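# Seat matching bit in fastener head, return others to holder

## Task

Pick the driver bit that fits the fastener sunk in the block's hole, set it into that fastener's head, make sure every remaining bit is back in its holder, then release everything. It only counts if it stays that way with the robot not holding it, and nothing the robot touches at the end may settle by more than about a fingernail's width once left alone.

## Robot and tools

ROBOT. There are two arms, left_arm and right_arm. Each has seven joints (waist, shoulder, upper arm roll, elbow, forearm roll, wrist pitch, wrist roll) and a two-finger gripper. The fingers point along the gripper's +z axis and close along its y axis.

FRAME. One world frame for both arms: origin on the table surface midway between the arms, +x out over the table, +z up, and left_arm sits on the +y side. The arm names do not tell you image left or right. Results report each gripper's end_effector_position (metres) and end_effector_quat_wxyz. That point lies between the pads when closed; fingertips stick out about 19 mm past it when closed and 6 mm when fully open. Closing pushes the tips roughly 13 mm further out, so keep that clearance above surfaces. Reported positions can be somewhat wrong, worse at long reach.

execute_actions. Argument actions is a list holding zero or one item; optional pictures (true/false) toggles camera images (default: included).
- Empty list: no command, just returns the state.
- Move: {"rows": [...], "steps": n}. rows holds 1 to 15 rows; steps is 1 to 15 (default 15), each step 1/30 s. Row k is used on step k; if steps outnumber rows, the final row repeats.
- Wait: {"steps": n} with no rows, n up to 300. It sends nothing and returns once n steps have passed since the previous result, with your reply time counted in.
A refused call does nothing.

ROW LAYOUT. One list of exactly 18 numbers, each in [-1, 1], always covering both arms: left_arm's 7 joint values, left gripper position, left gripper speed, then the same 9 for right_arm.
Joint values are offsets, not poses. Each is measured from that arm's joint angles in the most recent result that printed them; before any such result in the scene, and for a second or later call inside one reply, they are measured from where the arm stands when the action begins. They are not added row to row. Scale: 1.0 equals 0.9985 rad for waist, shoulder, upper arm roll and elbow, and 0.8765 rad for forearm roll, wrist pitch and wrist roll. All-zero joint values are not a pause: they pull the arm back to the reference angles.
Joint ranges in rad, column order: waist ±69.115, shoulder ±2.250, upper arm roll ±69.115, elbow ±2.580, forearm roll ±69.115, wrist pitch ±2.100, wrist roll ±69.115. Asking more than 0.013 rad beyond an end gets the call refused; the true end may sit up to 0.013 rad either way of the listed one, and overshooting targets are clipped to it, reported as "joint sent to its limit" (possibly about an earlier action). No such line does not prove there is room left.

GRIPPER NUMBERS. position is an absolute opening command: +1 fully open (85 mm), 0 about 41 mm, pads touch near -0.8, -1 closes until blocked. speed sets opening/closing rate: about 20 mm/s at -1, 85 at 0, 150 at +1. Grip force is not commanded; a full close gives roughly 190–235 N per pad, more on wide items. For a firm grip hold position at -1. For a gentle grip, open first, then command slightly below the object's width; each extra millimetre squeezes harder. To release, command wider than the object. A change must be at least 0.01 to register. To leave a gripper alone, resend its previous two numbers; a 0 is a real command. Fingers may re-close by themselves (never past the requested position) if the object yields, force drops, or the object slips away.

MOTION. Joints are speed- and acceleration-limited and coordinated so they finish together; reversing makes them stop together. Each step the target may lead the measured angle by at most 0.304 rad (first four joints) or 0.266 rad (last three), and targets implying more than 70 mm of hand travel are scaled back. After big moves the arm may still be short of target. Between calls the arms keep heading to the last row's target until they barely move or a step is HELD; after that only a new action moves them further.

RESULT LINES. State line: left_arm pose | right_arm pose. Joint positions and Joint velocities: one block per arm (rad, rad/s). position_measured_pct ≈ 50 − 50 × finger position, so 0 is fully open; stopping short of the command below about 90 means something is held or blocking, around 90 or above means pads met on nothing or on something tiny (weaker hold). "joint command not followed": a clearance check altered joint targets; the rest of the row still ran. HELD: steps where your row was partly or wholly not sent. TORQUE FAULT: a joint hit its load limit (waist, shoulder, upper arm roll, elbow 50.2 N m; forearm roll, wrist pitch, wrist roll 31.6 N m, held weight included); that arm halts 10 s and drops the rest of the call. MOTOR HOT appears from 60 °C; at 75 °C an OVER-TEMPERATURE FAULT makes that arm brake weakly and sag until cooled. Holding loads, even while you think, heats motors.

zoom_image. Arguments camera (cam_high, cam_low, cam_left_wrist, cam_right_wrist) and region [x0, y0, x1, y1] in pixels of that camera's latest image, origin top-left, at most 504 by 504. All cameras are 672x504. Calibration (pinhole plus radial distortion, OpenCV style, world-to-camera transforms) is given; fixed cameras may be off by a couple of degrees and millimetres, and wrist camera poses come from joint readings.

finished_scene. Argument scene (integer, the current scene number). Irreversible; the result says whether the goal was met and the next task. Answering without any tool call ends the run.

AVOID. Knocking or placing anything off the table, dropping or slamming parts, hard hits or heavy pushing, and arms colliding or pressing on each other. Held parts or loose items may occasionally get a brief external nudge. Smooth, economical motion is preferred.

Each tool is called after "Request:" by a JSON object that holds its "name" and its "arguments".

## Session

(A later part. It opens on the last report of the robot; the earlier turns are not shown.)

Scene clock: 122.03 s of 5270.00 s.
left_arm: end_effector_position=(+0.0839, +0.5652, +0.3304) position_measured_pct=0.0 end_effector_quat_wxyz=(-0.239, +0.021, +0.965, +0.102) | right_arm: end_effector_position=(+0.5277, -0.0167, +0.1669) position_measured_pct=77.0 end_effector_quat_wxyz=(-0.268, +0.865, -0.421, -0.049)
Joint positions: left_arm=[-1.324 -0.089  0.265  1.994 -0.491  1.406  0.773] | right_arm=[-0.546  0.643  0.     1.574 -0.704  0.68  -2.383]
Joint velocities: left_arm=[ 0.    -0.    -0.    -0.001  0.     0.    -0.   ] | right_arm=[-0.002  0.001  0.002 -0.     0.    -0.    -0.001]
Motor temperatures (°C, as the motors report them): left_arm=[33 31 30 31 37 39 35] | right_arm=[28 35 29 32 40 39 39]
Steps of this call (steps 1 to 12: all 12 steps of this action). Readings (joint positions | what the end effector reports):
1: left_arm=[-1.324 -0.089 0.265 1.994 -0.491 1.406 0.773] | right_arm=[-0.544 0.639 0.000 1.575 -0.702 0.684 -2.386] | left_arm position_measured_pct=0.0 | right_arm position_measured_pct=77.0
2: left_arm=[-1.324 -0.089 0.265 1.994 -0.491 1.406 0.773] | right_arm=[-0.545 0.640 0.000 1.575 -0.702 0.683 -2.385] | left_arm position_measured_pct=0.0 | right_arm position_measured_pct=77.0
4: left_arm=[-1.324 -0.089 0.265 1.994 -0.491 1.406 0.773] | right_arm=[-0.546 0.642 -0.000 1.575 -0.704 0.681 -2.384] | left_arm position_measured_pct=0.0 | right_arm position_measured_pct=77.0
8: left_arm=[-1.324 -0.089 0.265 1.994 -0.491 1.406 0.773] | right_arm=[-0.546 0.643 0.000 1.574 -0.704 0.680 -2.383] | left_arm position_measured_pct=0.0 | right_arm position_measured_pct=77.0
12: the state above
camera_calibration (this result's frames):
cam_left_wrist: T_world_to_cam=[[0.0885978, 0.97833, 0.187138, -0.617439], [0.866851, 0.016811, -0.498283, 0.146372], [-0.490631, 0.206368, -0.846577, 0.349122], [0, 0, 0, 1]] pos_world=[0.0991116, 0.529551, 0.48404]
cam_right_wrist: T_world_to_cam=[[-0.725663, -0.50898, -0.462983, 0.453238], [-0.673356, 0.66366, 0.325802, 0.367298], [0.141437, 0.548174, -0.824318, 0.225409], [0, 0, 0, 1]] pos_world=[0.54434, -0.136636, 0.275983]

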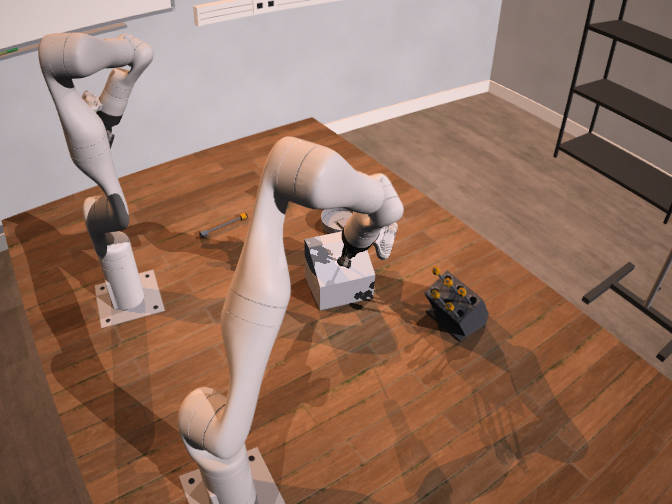

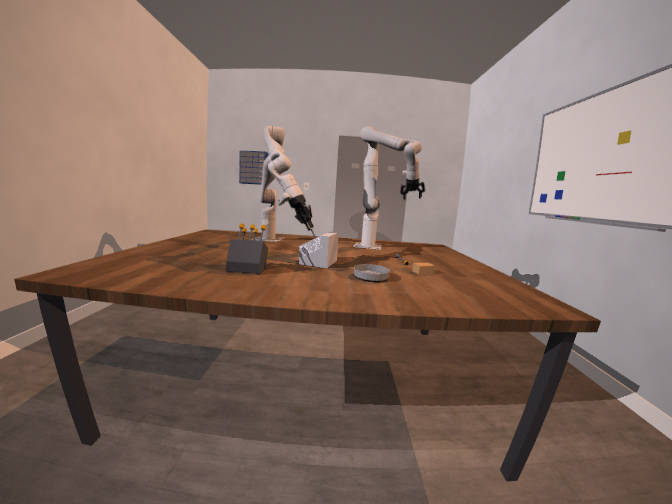

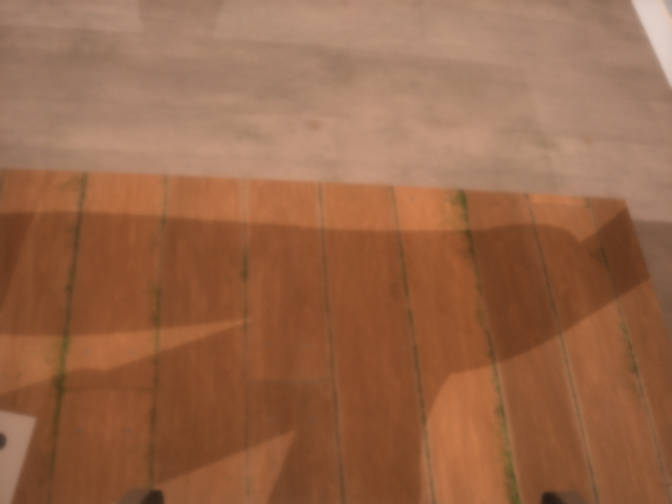

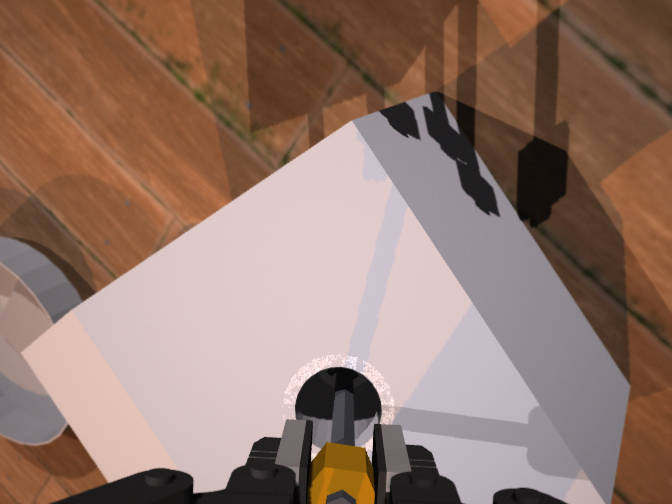

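Request:
{"name": "execute_actions", "arguments": {"actions": [{"rows":[[0,0,0,0,0,0,0,1,0,-0.0017,0.0035,0,-0.0004,-0.0023,-0.0037,0.0019,-0.7,0]],"steps":12}], "pictures": false}}

Request:
{"name": "execute_actions", "arguments": {"actions": [{"rows":[[0,0,0,0,0,0,0,1,0,-0.0017,0.0035,0,-0.0004,-0.0023,-0.0037,0.0019,-0.7,0]],"steps":12}], "pictures": false}}

Scene clock: 125.10 s of 5270.00 s.
left_arm: end_effector_position=(+0.0839, +0.5652, +0.3304) position_measured_pct=0.0 end_effector_quat_wxyz=(-0.239, +0.021, +0.965, +0.102) | right_arm: end_effector_position=(+0.5283, -0.0167, +0.1667) position_measured_pct=77.0 end_effector_quat_wxyz=(-0.269, +0.865, -0.421, -0.048)
Joint positions: left_arm=[-1.324 -0.089  0.265  1.994 -0.491  1.406  0.773] | right_arm=[-0.547  0.644  0.001  1.574 -0.706  0.678 -2.382]
Joint velocities: left_arm=[ 0.     0.    -0.     0.002 -0.    -0.     0.   ] | right_arm=[-0.     0.     0.002  0.     0.001  0.     0.001]
Motor temperatures (°C, as the motors report them): left_arm=[33 30 30 31 37 39 35] | right_arm=[28 35 29 32 40 39 39]
Steps of this call (steps 1 to 15: the robot went on to your last target; steps 16 to 80: nothing new was sent; steps 81 to 92: all 12 steps of this action). Readings (joint positions | what the end effector reports):
81: left_arm=[-1.324 -0.089 0.265 1.994 -0.491 1.406 0.773] | right_arm=[-0.547 0.644 0.000 1.574 -0.704 0.680 -2.383] | left_arm position_measured_pct=0.0 | right_arm position_measured_pct=77.0
82: left_arm=[-1.324 -0.089 0.265 1.994 -0.491 1.406 0.773] | right_arm=[-0.547 0.644 0.001 1.574 -0.705 0.679 -2.383] | left_arm position_measured_pct=0.0 | right_arm position_measured_pct=77.0
84: left_arm=[-1.324 -0.089 0.265 1.994 -0.491 1.406 0.773] | right_arm=[-0.547 0.644 0.001 1.574 -0.705 0.679 -2.382] | left_arm position_measured_pct=0.0 | right_arm position_measured_pct=77.0
88: left_arm=[-1.324 -0.089 0.265 1.994 -0.491 1.406 0.773] | right_arm=[-0.547 0.644 0.001 1.574 -0.706 0.678 -2.382] | left_arm position_measured_pct=0.0 | right_arm position_measured_pct=77.0
92: the state above

Scene clock: 125.50 s of 5270.00 s.
left_arm: end_effector_position=(+0.0839, +0.5652, +0.3304) position_measured_pct=0.0 end_effector_quat_wxyz=(-0.239, +0.021, +0.965, +0.102) | right_arm: end_effector_position=(+0.5287, -0.0168, +0.1667) position_measured_pct=77.0 end_effector_quat_wxyz=(-0.269, +0.865, -0.421, -0.048)
Joint positions: left_arm=[-1.324 -0.089  0.265  1.994 -0.491  1.406  0.773] | right_arm=[-0.547  0.644  0.002  1.575 -0.707  0.677 -2.38 ]
Joint velocities: left_arm=[ 0.001  0.001 -0.    -0.002 -0.    -0.     0.   ] | right_arm=[-0.001 -0.001 -0.001  0.    -0.    -0.     0.001]
Motor temperatures (°C, as the motors report them): left_arm=[33 30 30 31 37 39 35] | right_arm=[28 35 29 32 40 39 39]
Steps of this call (steps 1 to 12: all 12 steps of this action). Readings (joint positions | what the end effector reports):
1: left_arm=[-1.324 -0.089 0.265 1.994 -0.491 1.406 0.773] | right_arm=[-0.547 0.644 0.001 1.575 -0.706 0.678 -2.382] | left_arm position_measured_pct=0.0 | right_arm position_measured_pct=77.0
2: left_arm=[-1.324 -0.089 0.265 1.994 -0.491 1.406 0.773] | right_arm=[-0.547 0.644 0.001 1.575 -0.706 0.678 -2.381] | left_arm position_measured_pct=0.0 | right_arm position_measured_pct=77.0
4: left_arm=[-1.324 -0.089 0.265 1.994 -0.491 1.406 0.773] | right_arm=[-0.547 0.644 0.002 1.575 -0.707 0.677 -2.380] | left_arm position_measured_pct=0.0 | right_arm position_measured_pct=77.0
8: left_arm=[-1.324 -0.089 0.265 1.994 -0.491 1.406 0.773] | right_arm=[-0.547 0.644 0.002 1.575 -0.707 0.677 -2.380] | left_arm position_measured_pct=0.0 | right_arm position_measured_pct=77.0
12: the state above

Request:
{"name": "execute_actions", "arguments": {"actions": [{"rows":[[0,0,0,0,0,0,0,1,0,0,0,0,0,0,0,0,0.3,-0.3]],"steps":15}], "pictures": false}}

Request:
{"name": "execute_actions", "arguments": {"actions": [{"steps":6}], "pictures": false}}

Request:
{"name": "execute_actions", "arguments": {"actions": [{"rows":[[0,0,0,0,0,0,0,1,0,0.07,-0.135,0,-0.011,0.097,0.174,-0.08,0.3,-0.3]],"steps":15}]}}

Request:
{"name": "zoom_image", "arguments": {"camera": "cam_right_wrist", "region": [305, 315, 395, 405]}}

Scene clock: 132.00 s of 5270.00 s.
left_arm: end_effector_position=(+0.0839, +0.5652, +0.3304) position_measured_pct=0.0 end_effector_quat_wxyz=(-0.239, +0.021, +0.965, +0.102) | right_arm: end_effector_position=(+0.5287, -0.0169, +0.1666) position_measured_pct=48.8 end_effector_quat_wxyz=(-0.269, +0.865, -0.421, -0.048)
Joint positions: left_arm=[-1.324 -0.089  0.265  1.994 -0.491  1.406  0.773] | right_arm=[-0.547  0.644  0.002  1.575 -0.707  0.677 -2.38 ]
Joint velocities: left_arm=[ 0. -0. -0.  0.  0. -0. -0.] | right_arm=[-0.002 -0.    -0.001 -0.     0.001 -0.001  0.001]
Motor temperatures (°C, as the motors report them): left_arm=[33 30 30 31 37 39 35] | right_arm=[28 36 29 32 40 39 39]
Steps of this call (steps 1 to 15: the robot went on to your last target; steps 16 to 90: nothing new was sent; then 3.00 s passed at rest; steps 91 to 105: all 15 steps of this action). Readings (joint positions | what the end effector reports):
91: left_arm=[-1.324 -0.089 0.265 1.994 -0.491 1.406 0.773] | right_arm=[-0.547 0.643 0.002 1.575 -0.707 0.677 -2.380] | left_arm position_measured_pct=0.0 | right_arm position_measured_pct=77.0
92: left_arm=[-1.324 -0.089 0.265 1.994 -0.491 1.406 0.773] | right_arm=[-0.547 0.643 0.002 1.575 -0.707 0.677 -2.380] | left_arm position_measured_pct=0.0 | right_arm position_measured_pct=77.0
94: left_arm=[-1.324 -0.089 0.265 1.994 -0.491 1.406 0.773] | right_arm=[-0.547 0.644 0.002 1.575 -0.707 0.677 -2.380] | left_arm position_measured_pct=0.0 | right_arm position_measured_pct=73.4
98: left_arm=[-1.324 -0.089 0.265 1.994 -0.491 1.406 0.773] | right_arm=[-0.547 0.644 0.002 1.575 -0.707 0.677 -2.380] | left_arm position_measured_pct=0.0 | right_arm position_measured_pct=64.7
105: the state above

Scene clock: 132.20 s of 5270.00 s.
left_arm: end_effector_position=(+0.0839, +0.5652, +0.3304) position_measured_pct=0.0 end_effector_quat_wxyz=(-0.239, +0.021, +0.965, +0.102) | right_arm: end_effector_position=(+0.5287, -0.0168, +0.1667) position_measured_pct=36.1 end_effector_quat_wxyz=(-0.269, +0.865, -0.421, -0.048)
Joint positions: left_arm=[-1.324 -0.089  0.265  1.994 -0.491  1.406  0.773] | right_arm=[-0.547  0.644  0.002  1.575 -0.707  0.677 -2.38 ]
Joint velocities: left_arm=[-0.001 -0.001  0.     0.002  0.    -0.    -0.   ] | right_arm=[-0.    -0.    -0.001 -0.    -0.001 -0.001 -0.001]
Motor temperatures (°C, as the motors report them): left_arm=[33 30 30 31 37 39 35] | right_arm=[28 36 29 32 40 39 39]
Steps of this call (steps 1 to 6: the robot went on to your last target). Readings (joint positions | what the end effector reports):
1: left_arm=[-1.324 -0.089 0.265 1.994 -0.491 1.406 0.773] | right_arm=[-0.547 0.644 0.002 1.575 -0.707 0.677 -2.380] | left_arm position_measured_pct=0.0 | right_arm position_measured_pct=46.4
2: left_arm=[-1.324 -0.089 0.265 1.994 -0.491 1.406 0.773] | right_arm=[-0.547 0.644 0.002 1.575 -0.707 0.677 -2.380] | left_arm position_measured_pct=0.0 | right_arm position_measured_pct=44.0
4: left_arm=[-1.324 -0.089 0.265 1.994 -0.491 1.406 0.773] | right_arm=[-0.547 0.644 0.002 1.575 -0.707 0.677 -2.380] | left_arm position_measured_pct=0.0 | right_arm position_measured_pct=39.7
6: the state above

Scene clock: 132.70 s of 5270.00 s.
left_arm: end_effector_position=(+0.0839, +0.5652, +0.3304) position_measured_pct=0.0 end_effector_quat_wxyz=(-0.239, +0.021, +0.965, +0.102) | right_arm: end_effector_position=(+0.5179, -0.0571, +0.2350) position_measured_pct=34.9 end_effector_quat_wxyz=(-0.268, +0.864, -0.423, -0.050)
Joint positions: left_arm=[-1.324 -0.089  0.265  1.994 -0.491  1.406  0.773] | right_arm=[-0.478  0.511  0.002  1.564 -0.622  0.829 -2.45 ]
Joint velocities: left_arm=[-0.     0.    -0.     0.001  0.     0.     0.   ] | right_arm=[ 0.01  -0.016  0.     0.001  0.002  0.004 -0.   ]
Motor temperatures (°C, as the motors report them): left_arm=[33 30 30 31 37 39 35] | right_arm=[28 36 29 32 40 39 39]
Steps of this call (steps 1 to 15: all 15 steps of this action). Readings (joint positions | what the end effector reports):
1: left_arm=[-1.324 -0.089 0.265 1.994 -0.491 1.406 0.773] | right_arm=[-0.546 0.643 0.002 1.575 -0.706 0.678 -2.381] | left_arm position_measured_pct=0.0 | right_arm position_measured_pct=35.7
2: left_arm=[-1.324 -0.089 0.265 1.994 -0.491 1.406 0.773] | right_arm=[-0.543 0.637 0.001 1.575 -0.703 0.684 -2.383] | left_arm position_measured_pct=0.0 | right_arm position_measured_pct=35.3
4: left_arm=[-1.324 -0.089 0.265 1.994 -0.491 1.406 0.773] | right_arm=[-0.527 0.608 0.000 1.572 -0.687 0.714 -2.397] | left_arm position_measured_pct=0.0 | right_arm position_measured_pct=34.9
8: left_arm=[-1.324 -0.089 0.265 1.994 -0.491 1.406 0.773] | right_arm=[-0.489 0.531 0.003 1.565 -0.636 0.803 -2.438] | left_arm position_measured_pct=0.0 | right_arm position_measured_pct=34.9
15: the state above
camera_calibration (this result's frames):
cam_left_wrist: T_world_to_cam=[[0.0885995, 0.97833, 0.18714, -0.617441], [0.866852, 0.0168099, -0.498282, 0.14637], [-0.49063, 0.20637, -0.846578, 0.349121], [0, 0, 0, 1]] pos_world=[0.0991127, 0.529552, 0.48404]
cam_right_wrist: T_world_to_cam=[[-0.729379, -0.505456, -0.460999, 0.45872], [-0.66934, 0.666537, 0.328195, 0.362868], [0.141385, 0.547944, -0.82448, 0.305173], [0, 0, 0, 1]] pos_world=[0.534317, -0.17722, 0.343987]

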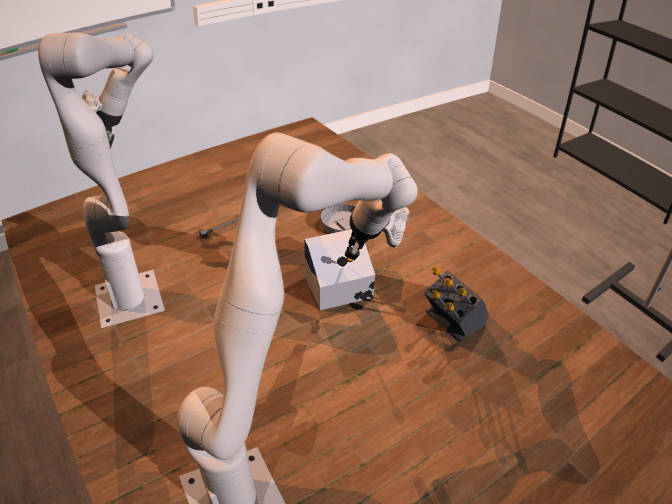

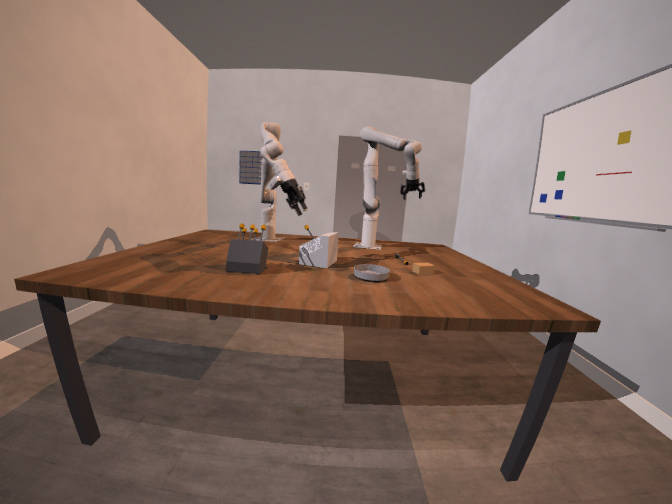

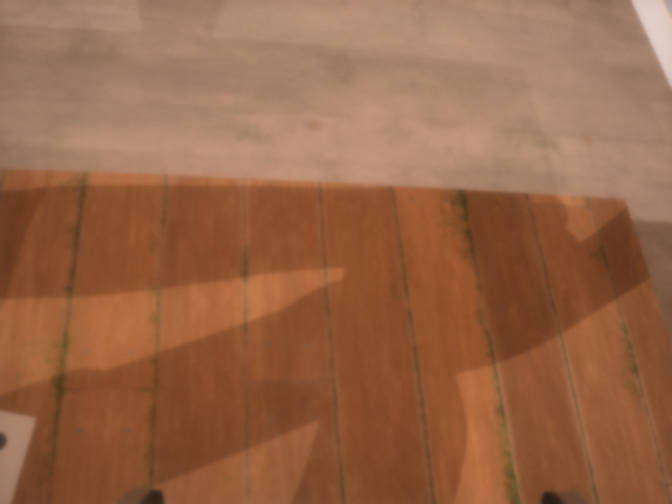

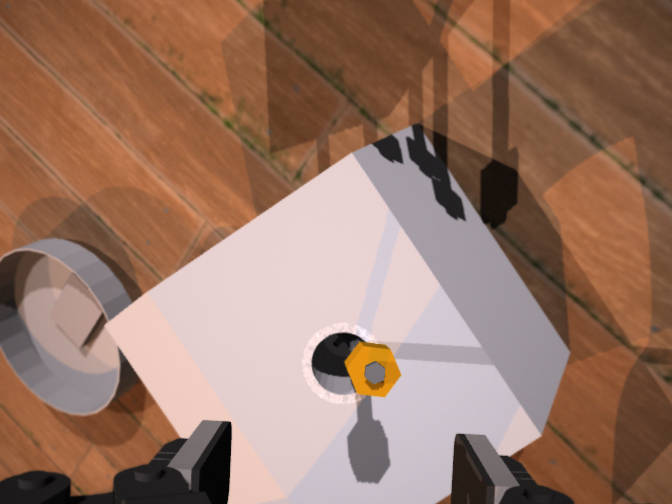

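Region (305, 315, 395, 405) of cam_right_wrist's 672x504 image, scaled by 5.600.

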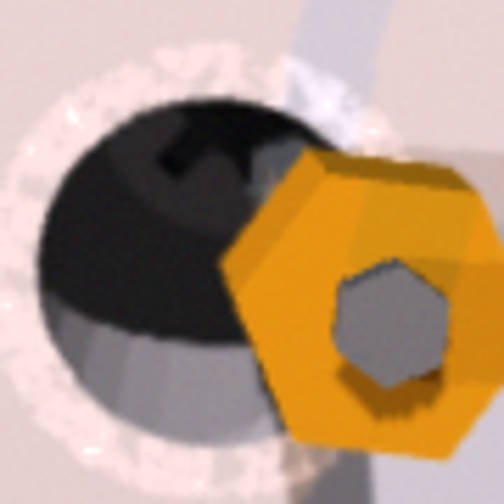

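Request:
{"name": "execute_actions", "arguments": {"actions": [{"rows":[[0,0,0,0,0,0,0,1,0,-0.14,-0.01,0,0.141,-0.024,-0.202,0.685,0.3,-0.3]],"steps":15}], "pictures": false}}

Request:
{"name": "execute_actions", "arguments": {"actions": [{"steps":10}]}}

Request:
{"name": "zoom_image", "arguments": {"camera": "cam_right_wrist", "region": [310, 200, 430, 320]}}

Scene clock: 136.57 s of 5270.00 s.
left_arm: end_effector_position=(+0.0839, +0.5652, +0.3304) position_measured_pct=0.0 end_effector_quat_wxyz=(-0.239, +0.021, +0.965, +0.102) | right_arm: end_effector_position=(+0.4743, -0.0145, +0.1999) position_measured_pct=34.9 end_effector_quat_wxyz=(-0.261, +0.949, -0.173, +0.028)
Joint positions: left_arm=[-1.324 -0.089  0.265  1.994 -0.491  1.406  0.773] | right_arm=[-0.612  0.501  0.002  1.7   -0.642  0.658 -1.946]
Joint velocities: left_arm=[-0.    -0.001 -0.    -0.001 -0.     0.    -0.   ] | right_arm=[-0.075 -0.007  0.002  0.069 -0.011 -0.087  1.16 ]
Motor temperatures (°C, as the motors report them): left_arm=[33 30 30 31 37 39 35] | right_arm=[28 36 29 32 40 39 39]
Steps of this call (steps 1 to 15: the robot went on to your last target; steps 16 to 90: nothing new was sent; then 0.37 s passed at rest; steps 91 to 105: all 15 steps of this action). Readings (joint positions | what the end effector reports):
91: left_arm=[-1.324 -0.089 0.265 1.994 -0.491 1.406 0.773] | right_arm=[-0.479 0.509 0.002 1.565 -0.622 0.828 -2.449] | left_arm position_measured_pct=0.0 | right_arm position_measured_pct=34.9
92: left_arm=[-1.324 -0.089 0.265 1.994 -0.491 1.406 0.773] | right_arm=[-0.486 0.508 0.004 1.570 -0.622 0.821 -2.439] | left_arm position_measured_pct=0.0 | right_arm position_measured_pct=34.9
94: left_arm=[-1.324 -0.089 0.265 1.994 -0.491 1.406 0.773] | right_arm=[-0.515 0.505 0.005 1.597 -0.626 0.787 -2.389] | left_arm position_measured_pct=0.0 | right_arm position_measured_pct=34.9
98: left_arm=[-1.324 -0.089 0.265 1.994 -0.491 1.406 0.773] | right_arm=[-0.575 0.503 0.000 1.661 -0.637 0.708 -2.230] | left_arm position_measured_pct=0.0 | right_arm position_measured_pct=34.9
105: the state above

Scene clock: 136.90 s of 5270.00 s.
left_arm: end_effector_position=(+0.0839, +0.5652, +0.3304) position_measured_pct=0.0 end_effector_quat_wxyz=(-0.239, +0.021, +0.965, +0.102) | right_arm: end_effector_position=(+0.4723, -0.0127, +0.1989) position_measured_pct=34.9 end_effector_quat_wxyz=(-0.259, +0.957, -0.125, +0.041)
Joint positions: left_arm=[-1.324 -0.089  0.265  1.994 -0.491  1.406  0.773] | right_arm=[-0.618  0.501  0.002  1.705 -0.643  0.652 -1.85 ]
Joint velocities: left_arm=[ 0.    -0.001  0.    -0.002 -0.     0.     0.   ] | right_arm=[-0.002  0.    -0.001  0.    -0.    -0.001  0.001]
Motor temperatures (°C, as the motors report them): left_arm=[33 30 30 31 37 39 35] | right_arm=[28 36 29 32 40 39 39]
Steps of this call (steps 1 to 10: the robot went on to your last target). Readings (joint positions | what the end effector reports):
1: left_arm=[-1.324 -0.089 0.265 1.994 -0.491 1.406 0.773] | right_arm=[-0.614 0.501 0.002 1.702 -0.643 0.656 -1.911] | left_arm position_measured_pct=0.0 | right_arm position_measured_pct=34.9
2: left_arm=[-1.324 -0.089 0.265 1.994 -0.491 1.406 0.773] | right_arm=[-0.615 0.501 0.001 1.703 -0.643 0.654 -1.883] | left_arm position_measured_pct=0.0 | right_arm position_measured_pct=34.9
4: left_arm=[-1.324 -0.089 0.265 1.994 -0.491 1.406 0.773] | right_arm=[-0.617 0.501 0.001 1.704 -0.643 0.652 -1.856] | left_arm position_measured_pct=0.0 | right_arm position_measured_pct=34.9
8: left_arm=[-1.324 -0.089 0.265 1.994 -0.491 1.406 0.773] | right_arm=[-0.618 0.501 0.002 1.705 -0.643 0.652 -1.850] | left_arm position_measured_pct=0.0 | right_arm position_measured_pct=34.9
10: the state above
camera_calibration (this result's frames):
cam_left_wrist: T_world_to_cam=[[0.0886002, 0.978329, 0.18714, -0.617441], [0.866852, 0.0168094, -0.498281, 0.14637], [-0.490629, 0.206371, -0.846578, 0.349121], [0, 0, 0, 1]] pos_world=[0.099113, 0.529552, 0.48404]
cam_right_wrist: T_world_to_cam=[[-0.179235, -0.826238, -0.534046, 0.181867], [-0.977155, 0.212525, -0.000853472, 0.519577], [0.114203, 0.521693, -0.845455, 0.27416], [0, 0, 0, 1]] pos_world=[0.508994, -0.103185, 0.329359]

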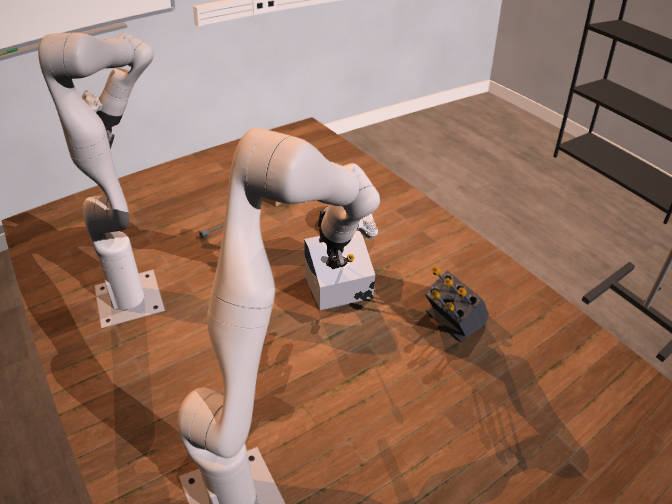

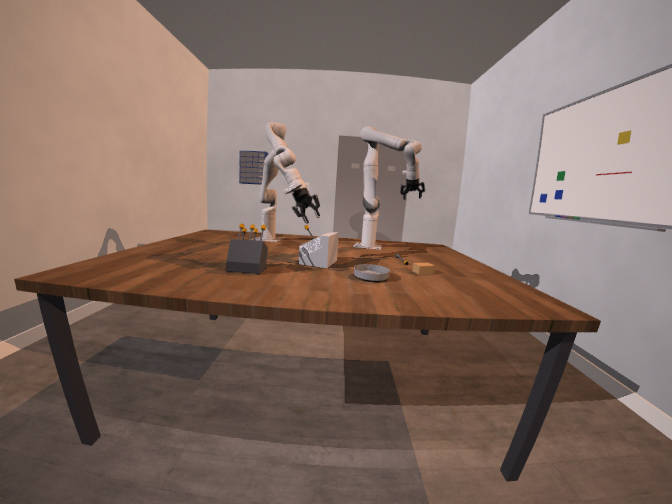

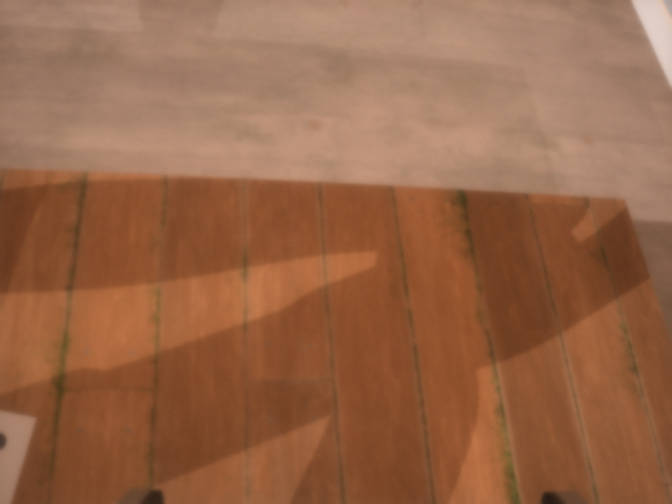

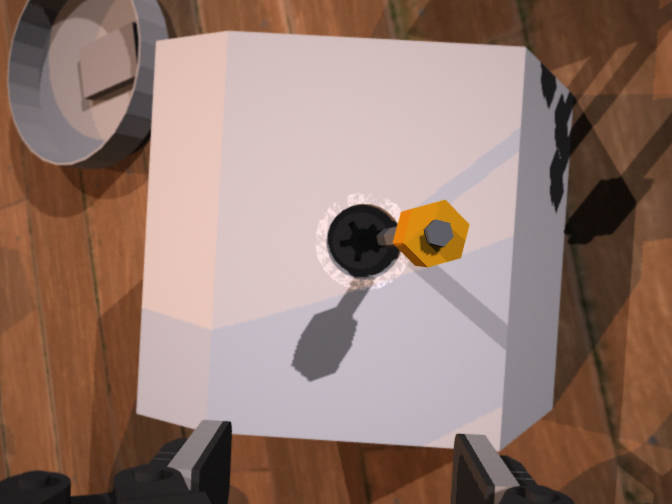

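Region (310, 200, 430, 320) of cam_right_wrist's 672x504 image, scaled by 4.200.

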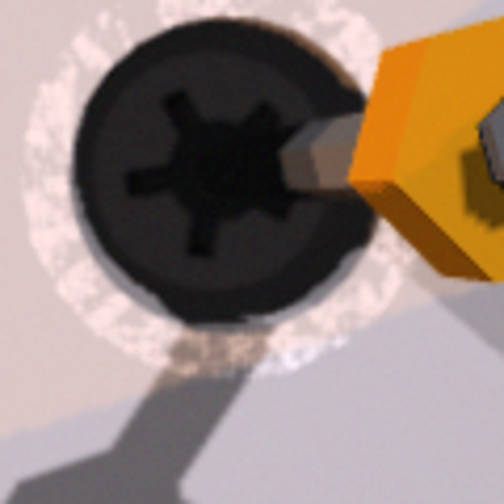

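Wings coincide with the slots, so the bit is seated.

Request:
{"name": "finished_scene", "arguments": {"scene": 2}}

The scene is finished: the task was done.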